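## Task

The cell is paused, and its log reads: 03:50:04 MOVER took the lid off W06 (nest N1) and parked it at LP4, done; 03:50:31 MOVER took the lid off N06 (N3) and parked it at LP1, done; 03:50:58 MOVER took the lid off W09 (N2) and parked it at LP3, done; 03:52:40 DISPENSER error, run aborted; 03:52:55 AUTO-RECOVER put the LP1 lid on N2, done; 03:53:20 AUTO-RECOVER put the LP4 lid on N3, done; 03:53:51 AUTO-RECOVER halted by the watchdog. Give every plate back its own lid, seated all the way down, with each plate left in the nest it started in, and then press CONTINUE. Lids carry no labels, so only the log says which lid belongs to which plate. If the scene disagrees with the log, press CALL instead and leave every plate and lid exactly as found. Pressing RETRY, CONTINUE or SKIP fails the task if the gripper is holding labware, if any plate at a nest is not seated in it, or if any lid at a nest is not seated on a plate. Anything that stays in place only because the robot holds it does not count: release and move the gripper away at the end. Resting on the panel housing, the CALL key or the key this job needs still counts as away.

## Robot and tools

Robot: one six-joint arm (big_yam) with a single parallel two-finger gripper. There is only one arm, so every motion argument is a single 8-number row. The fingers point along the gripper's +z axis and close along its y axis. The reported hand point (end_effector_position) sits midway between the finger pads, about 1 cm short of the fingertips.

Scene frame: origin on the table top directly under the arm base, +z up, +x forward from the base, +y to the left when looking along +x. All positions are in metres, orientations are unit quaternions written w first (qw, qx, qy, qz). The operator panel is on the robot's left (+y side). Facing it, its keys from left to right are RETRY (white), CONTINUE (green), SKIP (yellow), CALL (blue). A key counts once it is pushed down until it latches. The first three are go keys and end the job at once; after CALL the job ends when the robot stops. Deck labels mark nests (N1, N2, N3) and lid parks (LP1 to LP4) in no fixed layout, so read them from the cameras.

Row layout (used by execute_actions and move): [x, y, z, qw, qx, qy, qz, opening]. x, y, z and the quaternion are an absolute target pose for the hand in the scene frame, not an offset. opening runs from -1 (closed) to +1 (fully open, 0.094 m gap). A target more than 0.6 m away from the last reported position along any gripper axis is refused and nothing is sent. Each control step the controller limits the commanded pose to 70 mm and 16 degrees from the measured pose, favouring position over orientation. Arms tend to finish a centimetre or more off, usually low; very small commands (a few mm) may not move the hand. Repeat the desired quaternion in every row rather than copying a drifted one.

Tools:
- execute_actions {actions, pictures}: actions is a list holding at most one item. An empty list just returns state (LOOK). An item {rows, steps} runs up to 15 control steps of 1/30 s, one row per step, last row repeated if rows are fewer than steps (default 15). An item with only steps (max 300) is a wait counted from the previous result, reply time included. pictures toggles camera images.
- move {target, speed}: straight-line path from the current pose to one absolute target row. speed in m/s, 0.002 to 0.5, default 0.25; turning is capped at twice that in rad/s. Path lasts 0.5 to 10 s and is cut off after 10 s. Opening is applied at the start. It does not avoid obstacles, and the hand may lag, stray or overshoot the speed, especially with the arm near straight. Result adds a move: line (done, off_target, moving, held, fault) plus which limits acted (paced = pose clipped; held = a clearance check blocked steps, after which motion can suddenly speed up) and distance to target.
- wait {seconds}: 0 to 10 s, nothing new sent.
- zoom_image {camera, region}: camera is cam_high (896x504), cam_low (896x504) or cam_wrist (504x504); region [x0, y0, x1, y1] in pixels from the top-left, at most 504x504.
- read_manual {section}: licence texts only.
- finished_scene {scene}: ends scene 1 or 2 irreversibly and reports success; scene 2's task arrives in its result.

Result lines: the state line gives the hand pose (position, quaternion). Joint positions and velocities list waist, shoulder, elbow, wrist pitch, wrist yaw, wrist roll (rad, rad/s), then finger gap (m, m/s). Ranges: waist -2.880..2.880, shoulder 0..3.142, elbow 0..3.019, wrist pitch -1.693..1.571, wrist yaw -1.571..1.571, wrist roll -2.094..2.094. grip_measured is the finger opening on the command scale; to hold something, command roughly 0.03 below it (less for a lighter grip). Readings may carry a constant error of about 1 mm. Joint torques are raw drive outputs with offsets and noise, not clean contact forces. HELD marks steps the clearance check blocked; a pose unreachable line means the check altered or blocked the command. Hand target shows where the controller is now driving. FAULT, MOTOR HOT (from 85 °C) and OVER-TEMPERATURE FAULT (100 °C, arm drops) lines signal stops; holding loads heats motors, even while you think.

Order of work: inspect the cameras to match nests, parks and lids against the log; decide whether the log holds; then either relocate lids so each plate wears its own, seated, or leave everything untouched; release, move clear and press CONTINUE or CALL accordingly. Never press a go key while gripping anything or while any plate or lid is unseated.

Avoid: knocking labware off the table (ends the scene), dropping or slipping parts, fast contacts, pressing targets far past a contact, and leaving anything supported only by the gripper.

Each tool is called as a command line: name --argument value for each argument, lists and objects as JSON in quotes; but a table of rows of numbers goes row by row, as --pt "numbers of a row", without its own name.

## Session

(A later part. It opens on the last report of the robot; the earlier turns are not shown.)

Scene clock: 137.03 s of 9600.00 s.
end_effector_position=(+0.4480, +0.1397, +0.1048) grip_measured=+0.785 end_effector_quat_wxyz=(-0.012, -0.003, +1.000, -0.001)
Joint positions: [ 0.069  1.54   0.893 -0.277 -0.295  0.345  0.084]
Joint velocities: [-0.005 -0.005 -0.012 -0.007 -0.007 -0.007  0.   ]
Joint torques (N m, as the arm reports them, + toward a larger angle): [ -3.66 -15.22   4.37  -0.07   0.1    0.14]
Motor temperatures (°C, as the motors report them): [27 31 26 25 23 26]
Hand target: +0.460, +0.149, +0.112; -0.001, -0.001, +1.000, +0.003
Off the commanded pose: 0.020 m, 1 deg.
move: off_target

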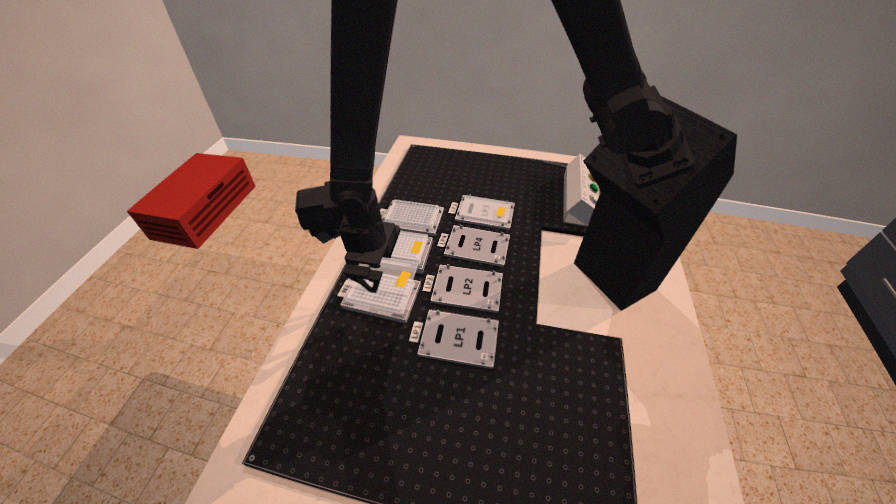

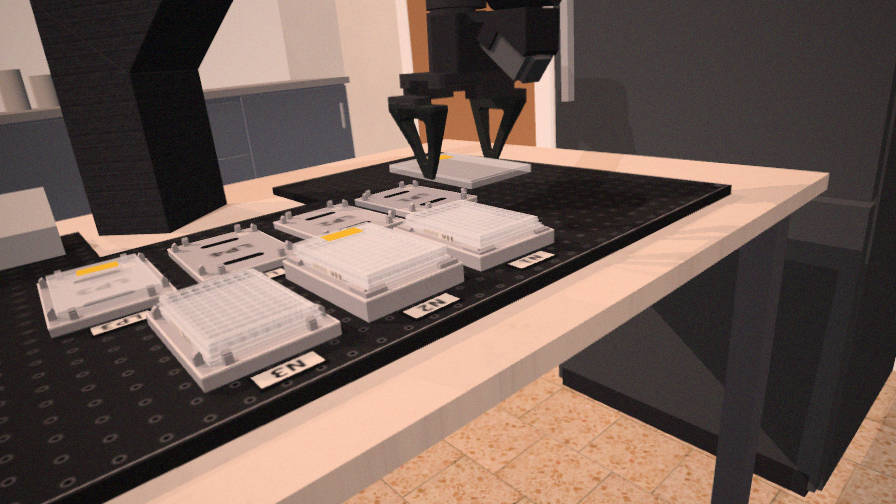

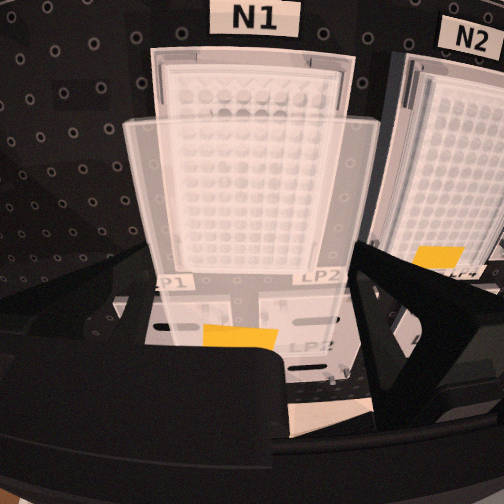

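move --target '[0.463,0.147,0.072,0,0.018,1,0,0.76]' --speed 0.03

zoom_image --camera "cam_wrist" --region '[110, 60, 395, 345]'

Scene clock: 148.03 s of 9600.00 s.
end_effector_position=(+0.4610, +0.1417, +0.0813) grip_measured=+0.785 end_effector_quat_wxyz=(-0.000, +0.018, +1.000, -0.003)
Joint positions: [ 0.082  1.61   0.935 -0.226 -0.276  0.403  0.084]
Joint velocities: [ 0.005  0.005 -0.002 -0.002 -0.037  0.022 -0.001]
Joint torques (N m, as the arm reports them, + toward a larger angle): [ -2.48 -12.22   3.94   0.83   0.11   0.15]
Motor temperatures (°C, as the motors report them): [27 31 26 25 23 26]
Hand target: +0.463, +0.148, +0.073; -0.000, +0.018, +1.000, +0.000
Off the commanded pose: 0.011 m, 0 deg.
After step 90, 6.50 s passed at rest.
move: off_target

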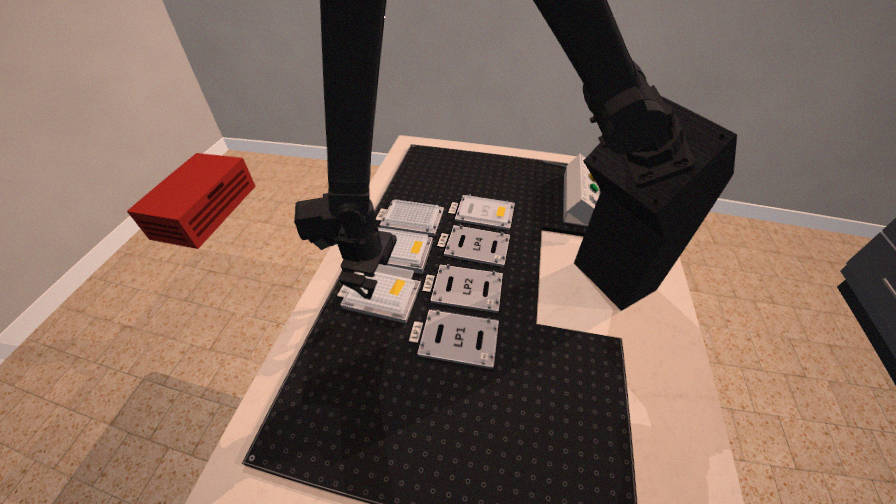

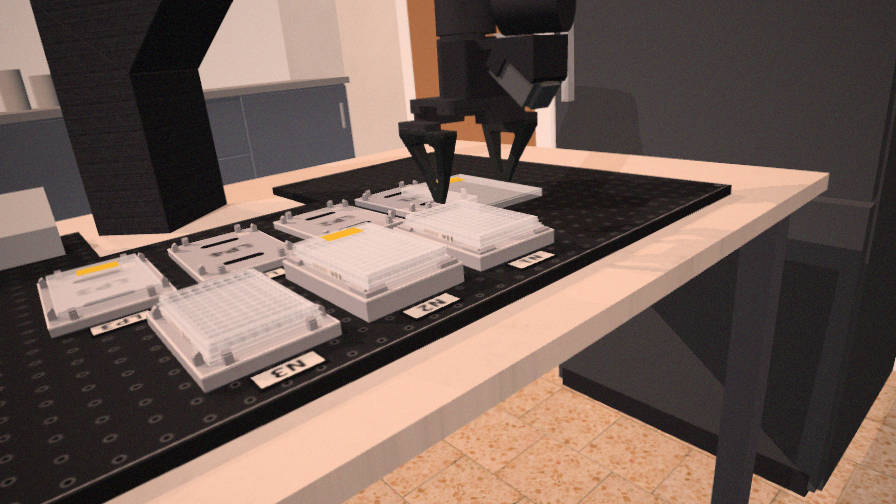

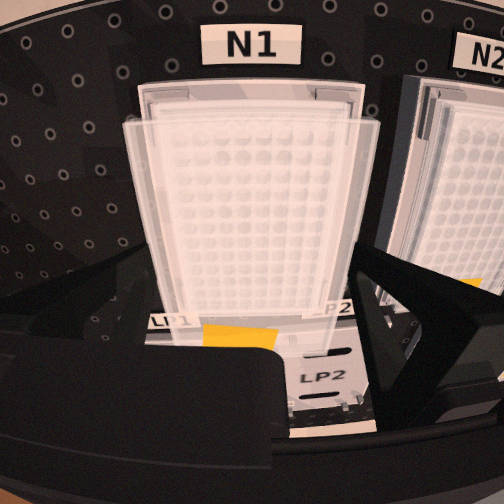

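Region (110, 60, 395, 345) of cam_wrist's 504x504 image, scaled by 1.768, with more detail than that image has.

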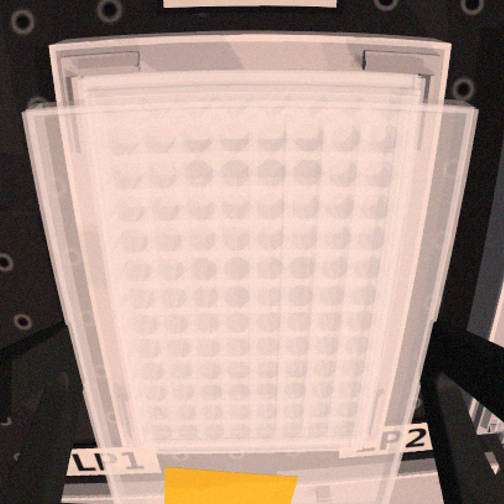

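move --target '[0.463,0.1477,0.064,0,0.018,1,0,0.76]' --speed 0.015

zoom_image --camera "cam_wrist" --region '[110, 60, 395, 345]'

Scene clock: 163.10 s of 9600.00 s.
end_effector_position=(+0.4618, +0.1426, +0.0737) grip_measured=+0.785 end_effector_quat_wxyz=(+0.001, +0.018, +1.000, -0.003)
Joint positions: [ 0.088  1.63   0.944 -0.211 -0.272  0.409  0.084]
Joint velocities: [-0.015  0.005  0.007 -0.002 -0.066  0.095 -0.   ]
Joint torques (N m, as the arm reports them, + toward a larger angle): [ -2.29 -12.12   3.78   0.92   0.12   0.22]
Motor temperatures (°C, as the motors report them): [27 30 26 25 23 26]
Hand target: +0.463, +0.148, +0.064; -0.000, +0.018, +1.000, +0.000
Off the commanded pose: 0.011 m, 0 deg.
After step 90, 10.57 s passed at rest.
move: off_target

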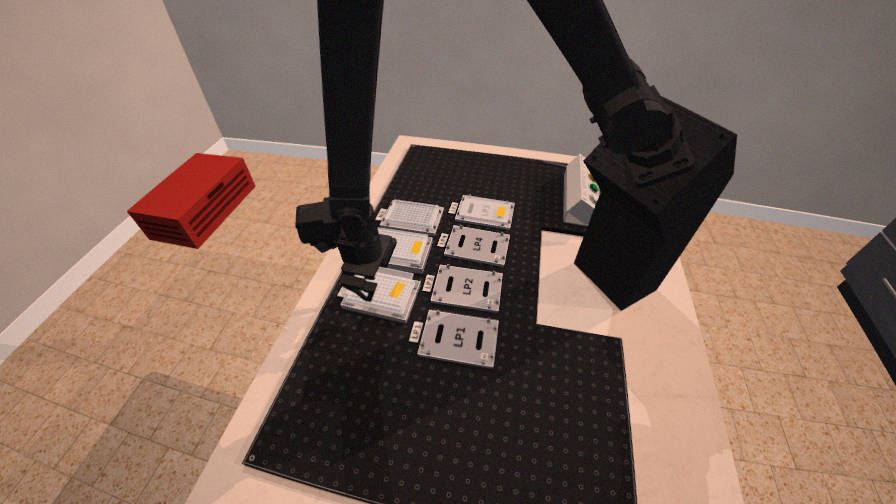

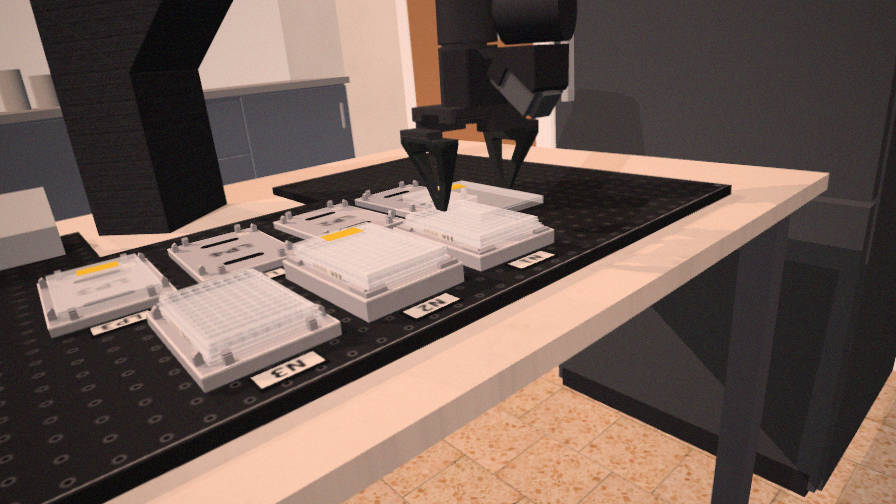

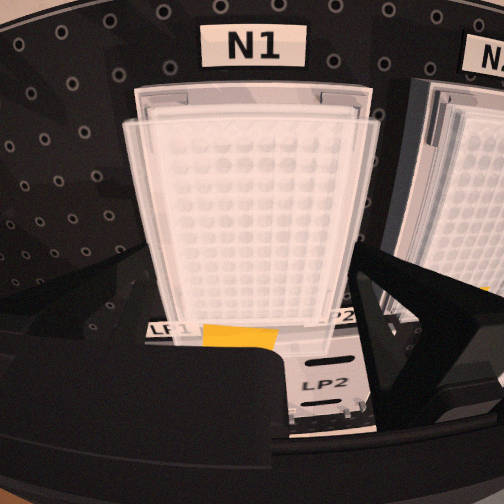

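Region (110, 60, 395, 345) of cam_wrist's 504x504 image, scaled by 1.768, with more detail than that image has.

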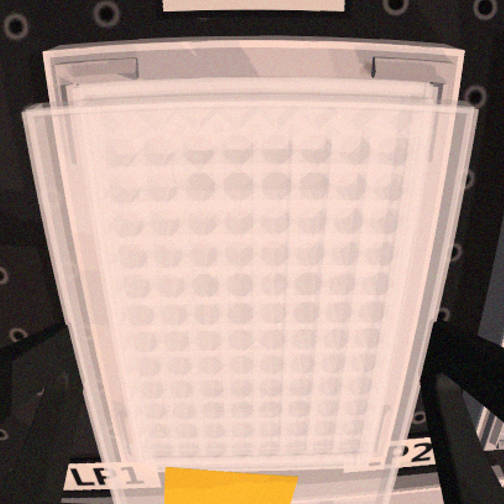

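move --target '[0.4612,0.1475,0.0545,0,0.018,1,0,0.76]' --speed 0.012

zoom_image --camera "cam_wrist" --region '[110, 60, 395, 345]'

Scene clock: 179.00 s of 9600.00 s.
end_effector_position=(+0.4604, +0.1422, +0.0641) grip_measured=+0.785 end_effector_quat_wxyz=(+0.000, +0.018, +1.000, -0.003)
Joint positions: [ 0.094  1.655  0.95  -0.19  -0.268  0.414  0.084]
Joint velocities: [-0.015 -0.015 -0.002 -0.007  0.007 -0.022 -0.001]
Joint torques (N m, as the arm reports them, + toward a larger angle): [ -3.26 -11.95   3.61   0.83   0.11   0.18]
Motor temperatures (°C, as the motors report them): [26 30 26 25 23 26]
Hand target: +0.461, +0.148, +0.055; -0.001, +0.018, +1.000, +0.000
Off the commanded pose: 0.011 m, 0 deg.
After step 90, 11.00 s passed at rest.
move: off_target

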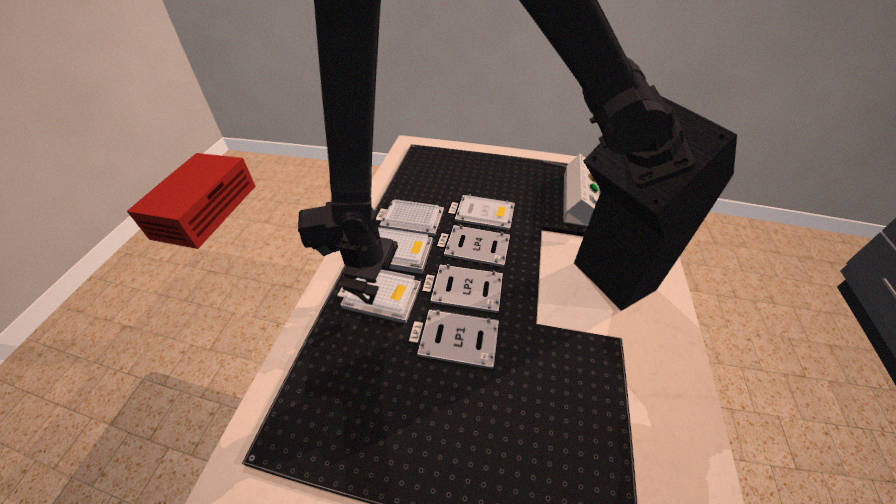

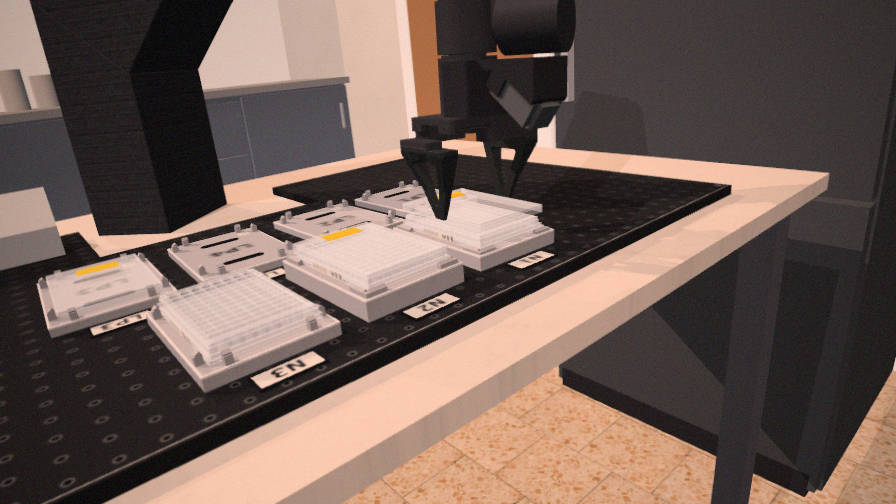

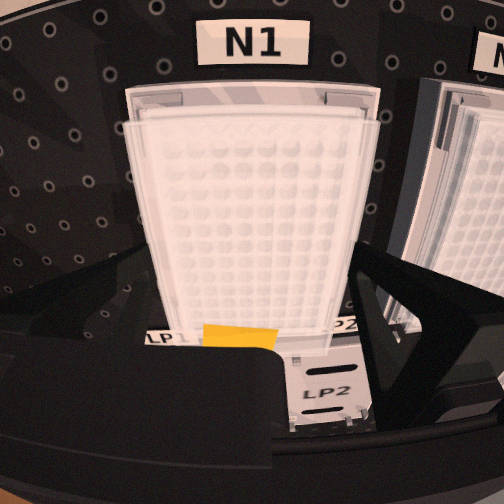

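Region (110, 60, 395, 345) of cam_wrist's 504x504 image, scaled by 1.768, with more detail than that image has.

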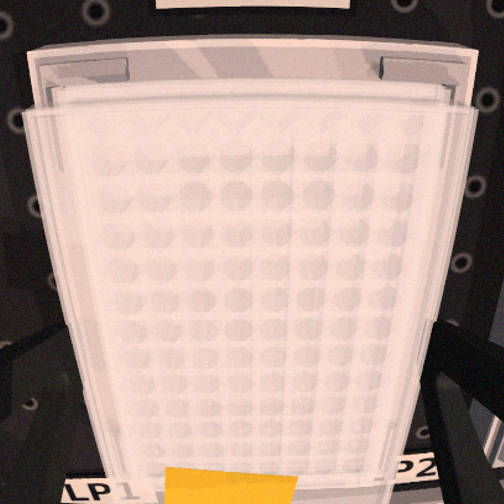

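move --target '[0.4608,0.1475,0.0445,0,0.018,1,0,0.76]' --speed 0.01

zoom_image --camera "cam_low" --region '[390, 170, 570, 280]'

Scene clock: 188.40 s of 9600.00 s.
end_effector_position=(+0.4608, +0.1417, +0.0546) grip_measured=+0.785 end_effector_quat_wxyz=(+0.001, +0.019, +1.000, -0.003)
Joint positions: [ 0.099  1.681  0.96  -0.173 -0.264  0.419  0.084]
Joint velocities: [-0.005  0.005 -0.017  0.007  0.022 -0.007  0.001]
Joint torques (N m, as the arm reports them, + toward a larger angle): [ -2.46 -11.95   3.33   0.99   0.11   0.16]
Motor temperatures (°C, as the motors report them): [26 30 26 25 23 26]
Hand target: +0.461, +0.148, +0.045; +0.000, +0.018, +1.000, +0.000
Off the commanded pose: 0.012 m, 0 deg.
After step 90, 4.17 s passed at rest.
move: off_target

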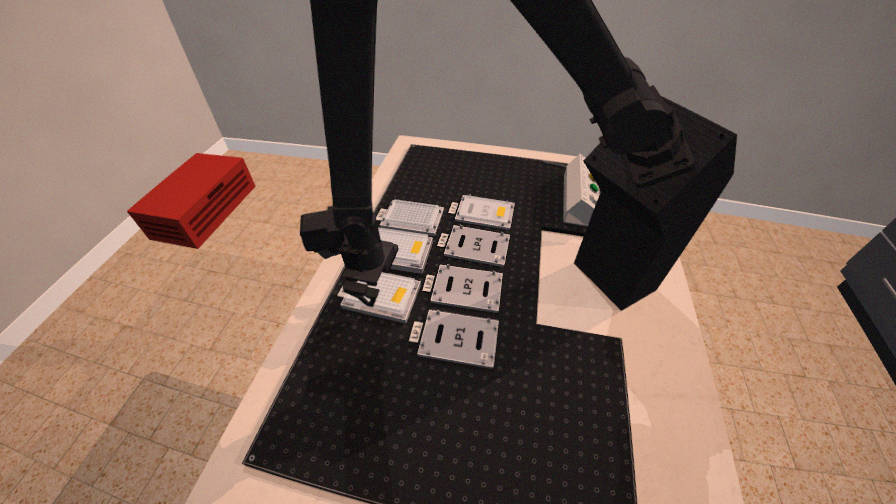

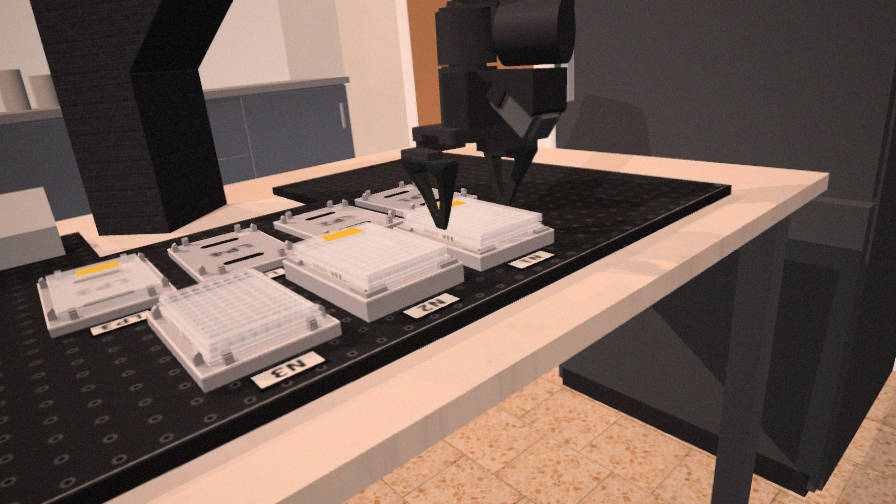

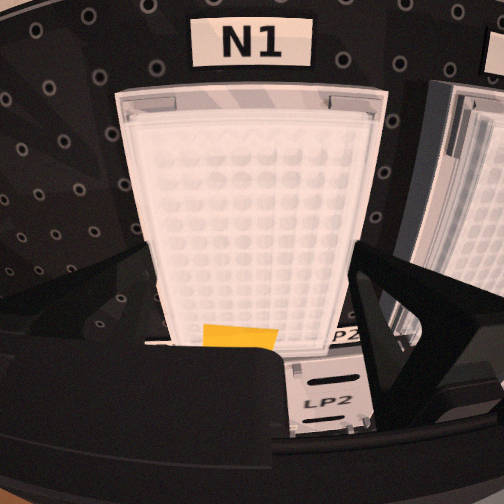

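Region (390, 170, 570, 280) of cam_low's 896x504 image, scaled by 2.800, with more detail than that image has.

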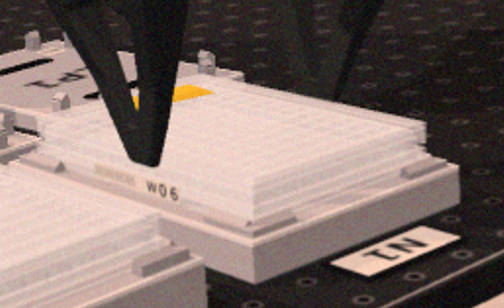

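move --target '[0.4605,0.1478,0.043,0,0.018,1,0,0.76]' --speed 0.008

execute_actions --actions '[{"rows": [[0.4605,0.1478,0.047,0,0.018,1,0,1]], "steps": 15}]' --pictures false

move --target '[0.462,0.139,0.10,0,0.018,1,0,1]' --speed 0.04

zoom_image --camera "cam_low" --region '[390, 170, 570, 280]'

Scene clock: 201.73 s of 9600.00 s.
end_effector_position=(+0.4608, +0.1418, +0.0540) grip_measured=+0.785 end_effector_quat_wxyz=(+0.002, +0.019, +1.000, -0.003)
Joint positions: [ 0.1    1.683  0.96  -0.17  -0.263  0.42   0.084]
Joint velocities: [ 0.005 -0.005  0.002 -0.007  0.007 -0.007  0.002]
Joint torques (N m, as the arm reports them, + toward a larger angle): [ -2.81 -11.62   3.44   0.75   0.11   0.2 ]
Motor temperatures (°C, as the motors report them): [26 30 26 26 23 26]
Hand target: +0.460, +0.148, +0.043; -0.000, +0.018, +1.000, +0.000
Off the commanded pose: 0.013 m, 0 deg.
After step 90, 8.47 s passed at rest.
move: off_target

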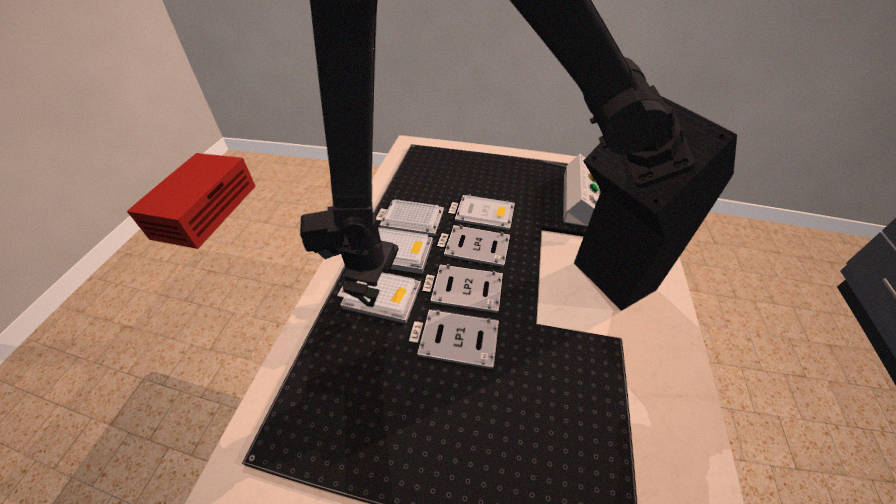

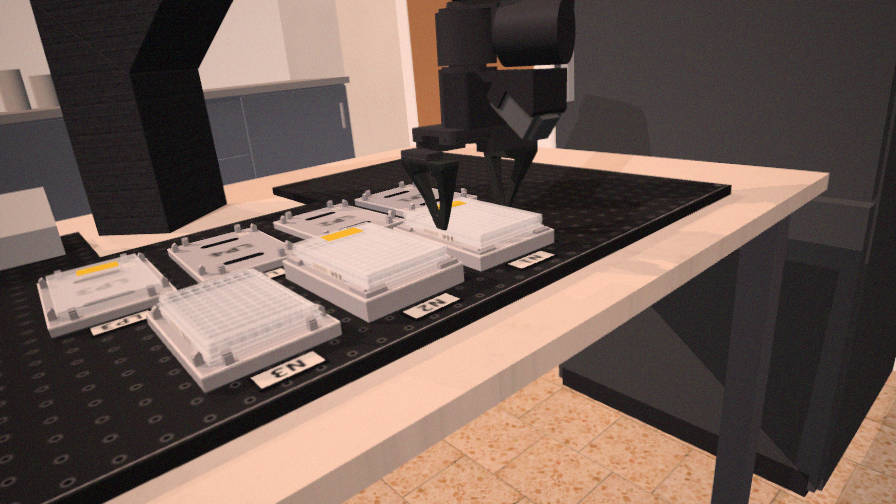

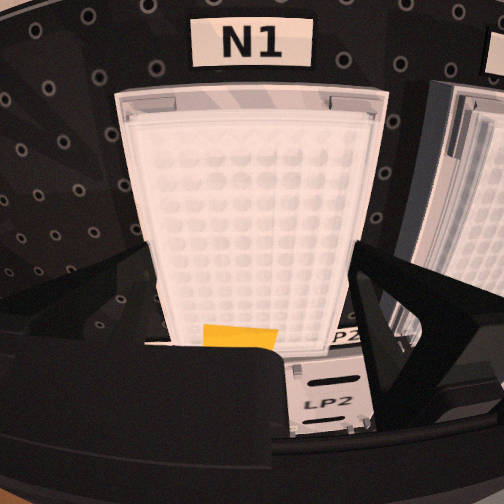

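Scene clock: 202.23 s of 9600.00 s.
end_effector_position=(+0.4607, +0.1420, +0.0539) grip_measured=+1.000 end_effector_quat_wxyz=(+0.002, +0.019, +1.000, -0.003)
Joint positions: [ 0.1    1.683  0.96  -0.17  -0.263  0.42   0.094]
Joint velocities: [-0.005 -0.005  0.002 -0.017  0.037 -0.051  0.   ]
Joint torques (N m, as the arm reports them, + toward a larger angle): [ -2.66 -12.94   2.99   0.63   0.06   0.17]
Motor temperatures (°C, as the motors report them): [26 30 26 25 23 26]
Hand target: +0.460, +0.148, +0.047; -0.000, +0.018, +1.000, +0.000
Off the commanded pose: 0.009 m, 0 deg.
Steps of this call (steps 1 to 15: all 15 steps of this action). Readings (end_effector_position):
1: (+0.4608, +0.1418, +0.0540)
2: (+0.4608, +0.1418, +0.0540)
4: (+0.4607, +0.1420, +0.0539)
8: (+0.4607, +0.1420, +0.0539)
15: the state above

Scene clock: 203.97 s of 9600.00 s.
end_effector_position=(+0.4614, +0.1424, +0.0931) grip_measured=+1.000 end_effector_quat_wxyz=(-0.000, +0.019, +1.000, +0.002)
Joint positions: [ 0.073  1.578  0.925 -0.245 -0.291  0.397  0.094]
Joint velocities: [-0.015 -0.015 -0.012  0.002 -0.007 -0.022  0.   ]
Joint torques (N m, as the arm reports them, + toward a larger angle): [ -4.35 -16.08   1.76   0.08  -0.14  -0.07]
Motor temperatures (°C, as the motors report them): [26 30 26 25 23 26]
Hand target: +0.462, +0.138, +0.100; +0.000, +0.018, +1.000, -0.000
Off the commanded pose: 0.008 m, 0 deg.
move: done

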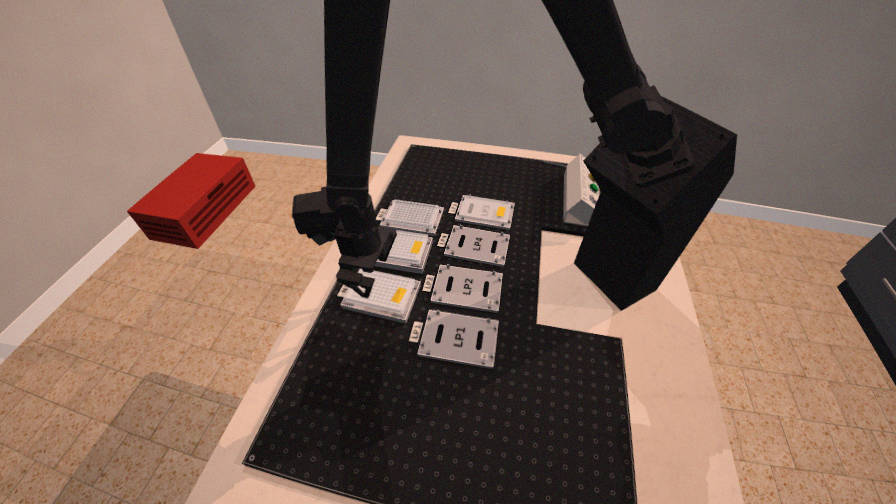

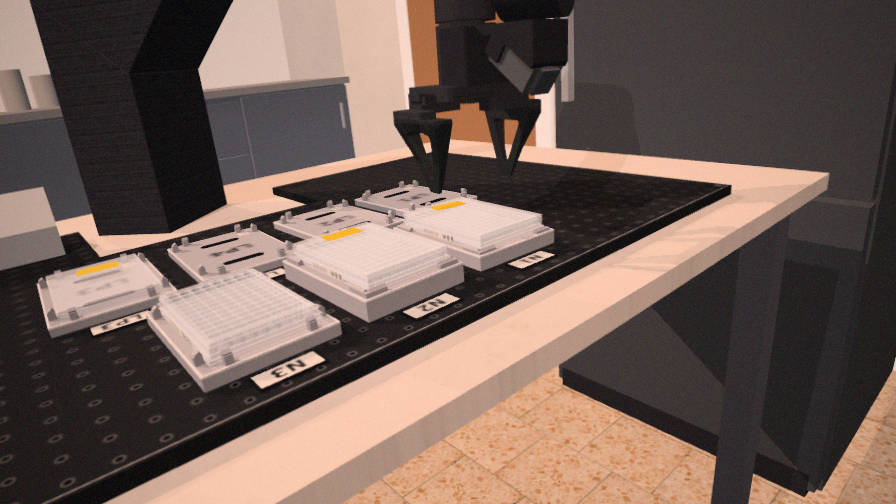

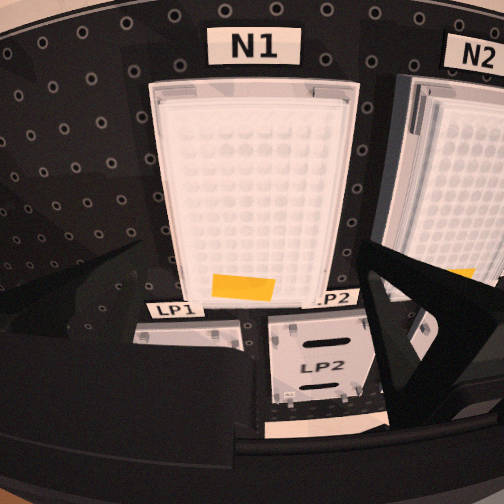

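Region (390, 170, 570, 280) of cam_low's 896x504 image, scaled by 2.800, with more detail than that image has.

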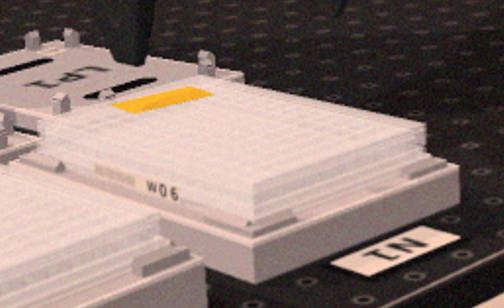

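Seated. Now to N2.

move --target '[0.466,0.005,0.105,0,0,1,0,1]' --speed 0.1

Scene clock: 212.10 s of 9600.00 s.
end_effector_position=(+0.4700, +0.0100, +0.1092) grip_measured=+1.000 end_effector_quat_wxyz=(+0.003, +0.003, +1.000, -0.001)
Joint positions: [-0.214  1.659  0.904 -0.23  -0.454  0.119  0.094]
Joint velocities: [ 0.015  0.005 -0.007  0.007 -0.022 -0.066  0.   ]
Joint torques (N m, as the arm reports them, + toward a larger angle): [ -6.28 -10.28   2.64   0.67  -0.1   -0.09]
Motor temperatures (°C, as the motors report them): [26 31 26 25 23 26]
Hand target: +0.469, +0.005, +0.104; +0.001, -0.001, +1.000, -0.001
Off the commanded pose: 0.008 m, 0 deg.
After step 90, 3.40 s passed at rest.
move: done

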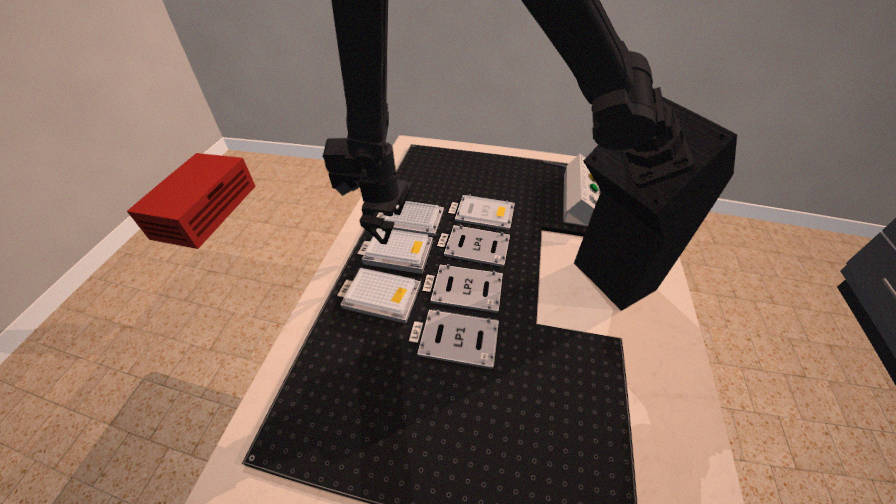

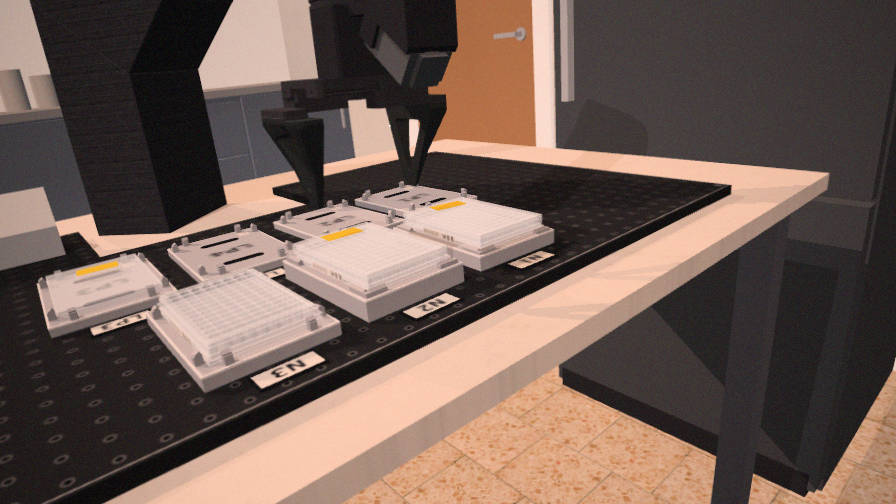

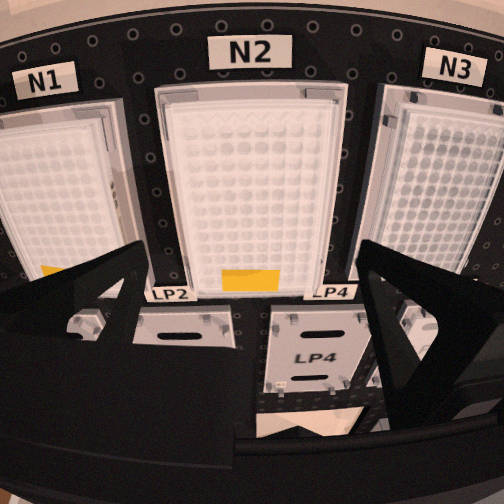

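move --target '[0.4675,0.013,0.07,0,-0.011,1,0,1]' --speed 0.03

zoom_image --camera "cam_wrist" --region '[110, 60, 395, 345]'

Scene clock: 225.33 s of 9600.00 s.
end_effector_position=(+0.4660, +0.0090, +0.0797) grip_measured=+1.000 end_effector_quat_wxyz=(+0.001, -0.009, +1.000, -0.003)
Joint positions: [-0.186  1.733  0.92  -0.165 -0.435  0.119  0.094]
Joint velocities: [-0.024  0.005  0.007 -0.007  0.007  0.007  0.   ]
Joint torques (N m, as the arm reports them, + toward a larger angle): [ -5.02 -11.02   2.91   1.01   0.06   0.14]
Motor temperatures (°C, as the motors report them): [26 30 26 25 23 26]
Hand target: +0.467, +0.013, +0.070; -0.000, -0.011, +1.000, +0.000
Off the commanded pose: 0.011 m, 0 deg.
After step 90, 8.63 s passed at rest.
move: off_target

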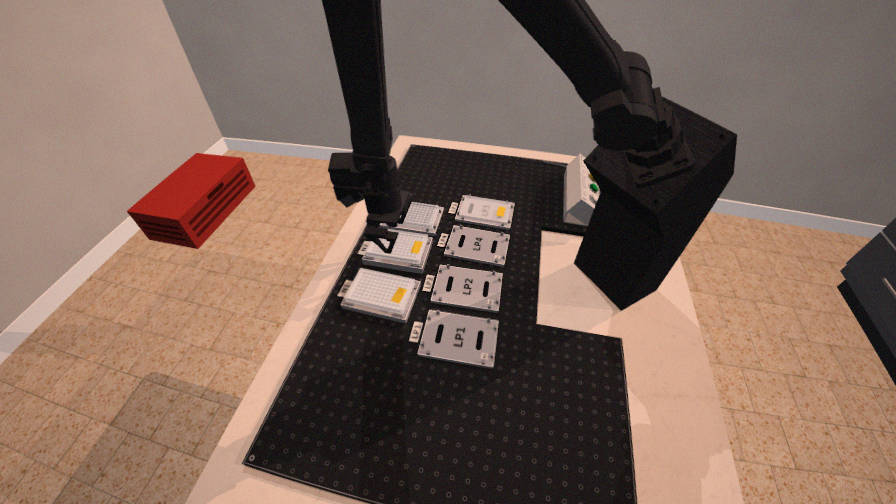

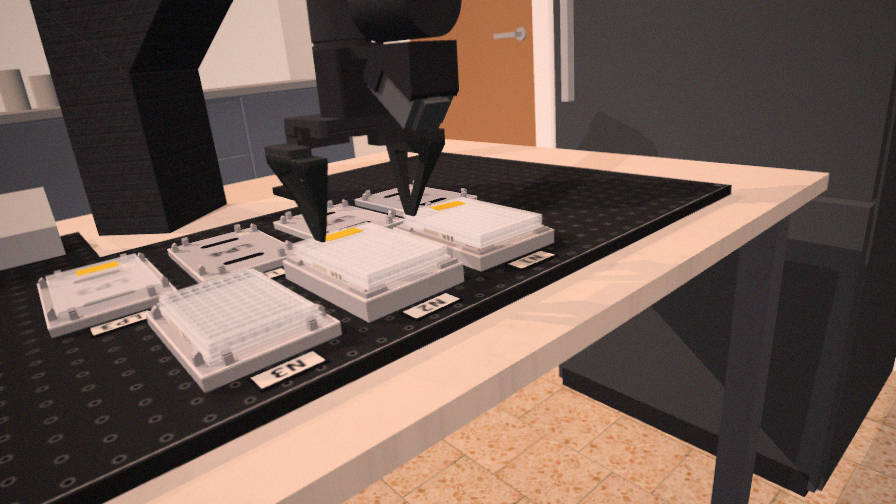

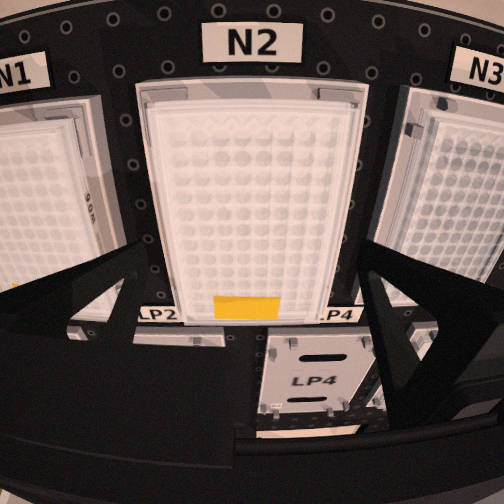

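Region (110, 60, 395, 345) of cam_wrist's 504x504 image, scaled by 1.768, with more detail than that image has.

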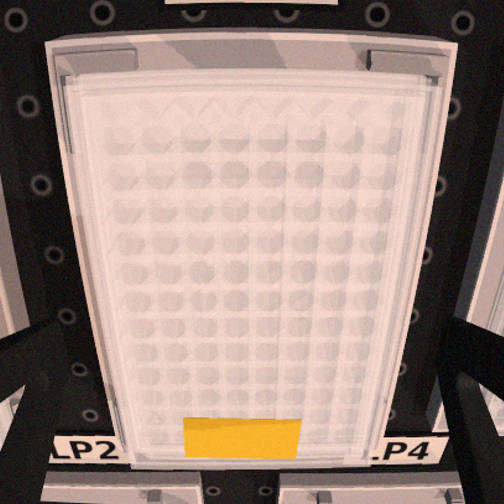

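move --target '[0.467,0.0133,0.0475,0,-0.011,1,0,1]' --speed 0.015

zoom_image --camera "cam_low" --region '[270, 200, 480, 330]'

Scene clock: 237.93 s of 9600.00 s.
end_effector_position=(+0.4675, +0.0093, +0.0583) grip_measured=+1.000 end_effector_quat_wxyz=(+0.002, -0.010, +1.000, -0.003)
Joint positions: [-0.166  1.789  0.944 -0.122 -0.423  0.137  0.094]
Joint velocities: [ 0.015 -0.015 -0.007 -0.012 -0.022 -0.037  0.   ]
Joint torques (N m, as the arm reports them, + toward a larger angle): [ -4.54 -11.1    2.48   0.97   0.12   0.18]
Motor temperatures (°C, as the motors report them): [26 30 26 25 23 26]
Hand target: +0.467, +0.014, +0.048; -0.000, -0.011, +1.000, +0.000
Off the commanded pose: 0.012 m, 0 deg.
After step 90, 7.20 s passed at rest.
move: off_target

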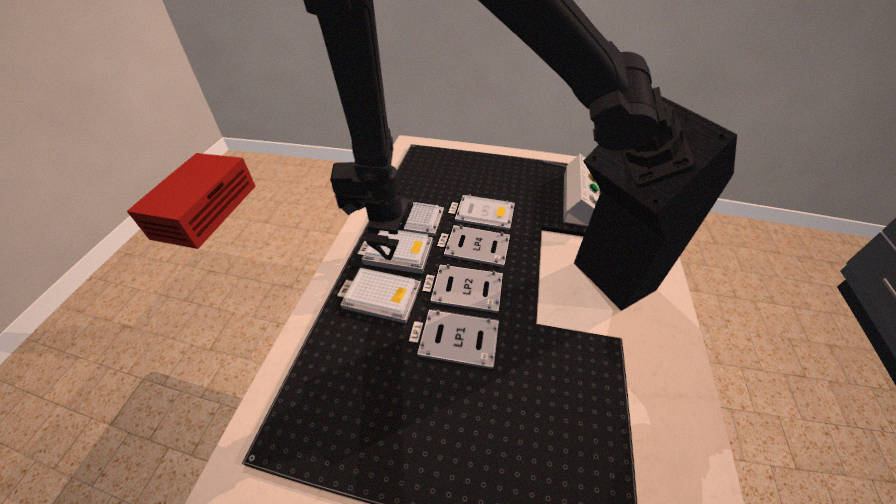

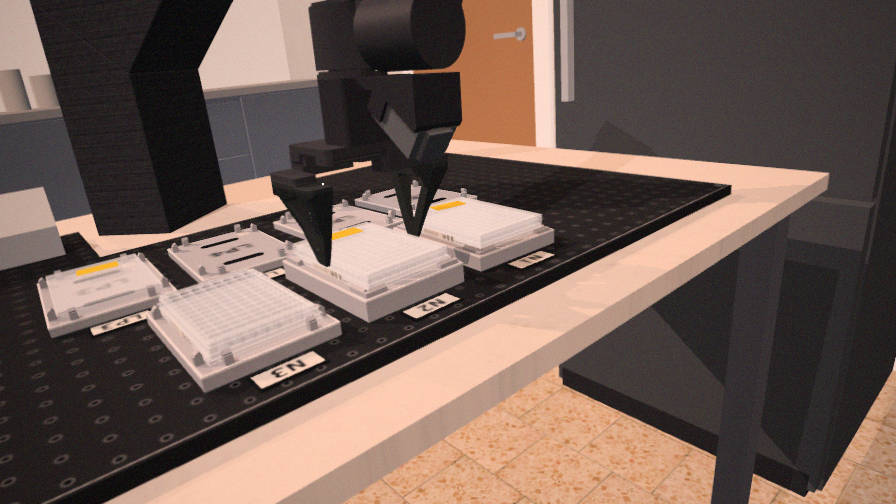

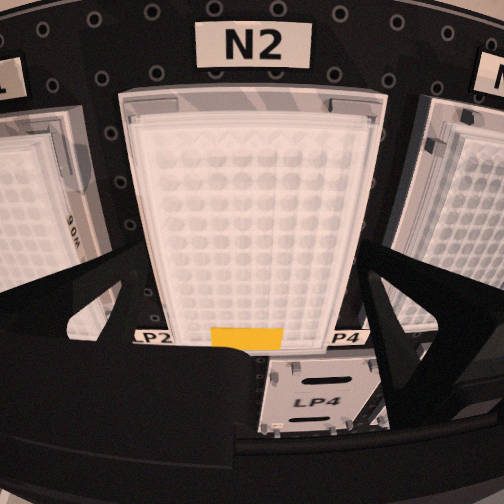

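Region (270, 200, 480, 330) of cam_low's 896x504 image, scaled by 2.400, with more detail than that image has; it fills the top 312 rows of this view, and the rest is white.

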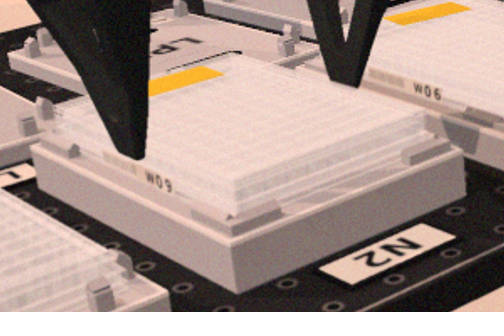

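move --target '[0.4665,0.0133,0.0455,0,-0.011,1,0,1]' --speed 0.008

Scene clock: 245.67 s of 9600.00 s.
end_effector_position=(+0.4668, +0.0086, +0.0565) grip_measured=+1.000 end_effector_quat_wxyz=(+0.002, -0.010, +1.000, -0.003)
Joint positions: [-0.165  1.794  0.944 -0.117 -0.422  0.138  0.094]
Joint velocities: [ 0.005  0.005 -0.002 -0.012  0.007 -0.081  0.   ]
Joint torques (N m, as the arm reports them, + toward a larger angle): [ -5.18 -10.73   2.53   0.63   0.1    0.17]
Motor temperatures (°C, as the motors report them): [26 30 26 25 23 26]
Hand target: +0.466, +0.013, +0.046; -0.000, -0.011, +1.000, -0.000
Off the commanded pose: 0.012 m, 0 deg.
After step 90, 2.83 s passed at rest.
move: off_target

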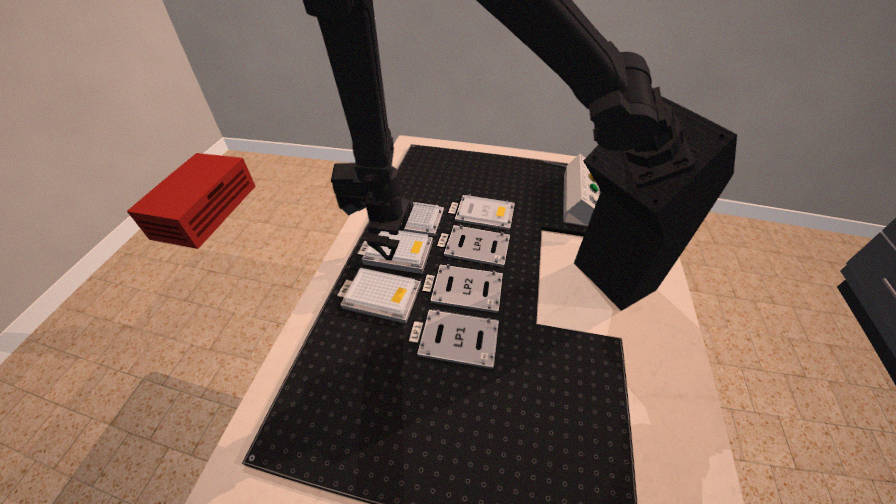

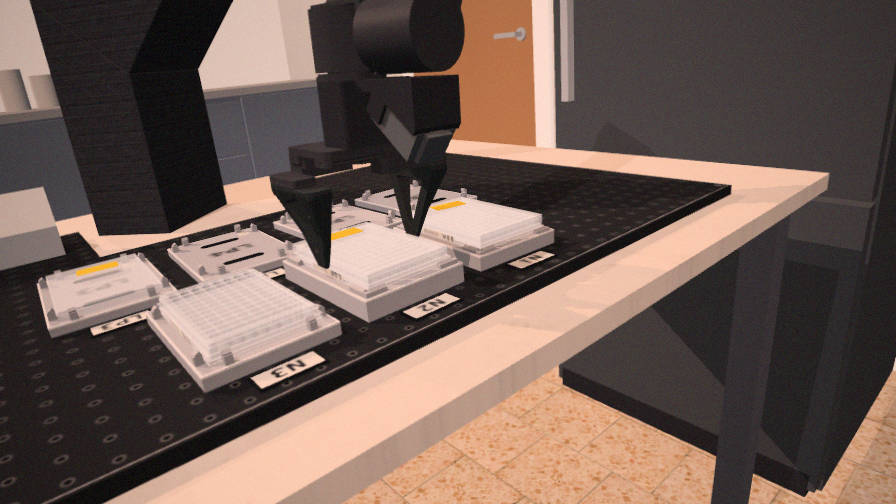

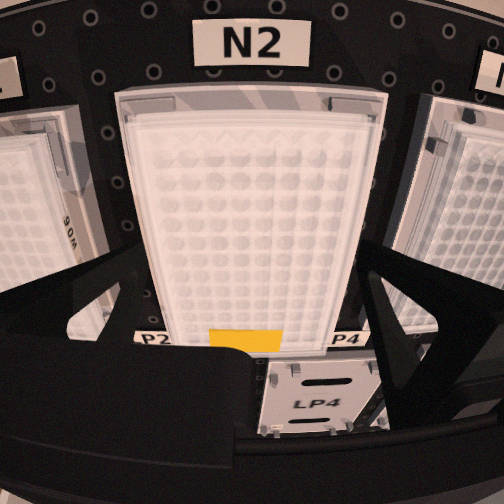

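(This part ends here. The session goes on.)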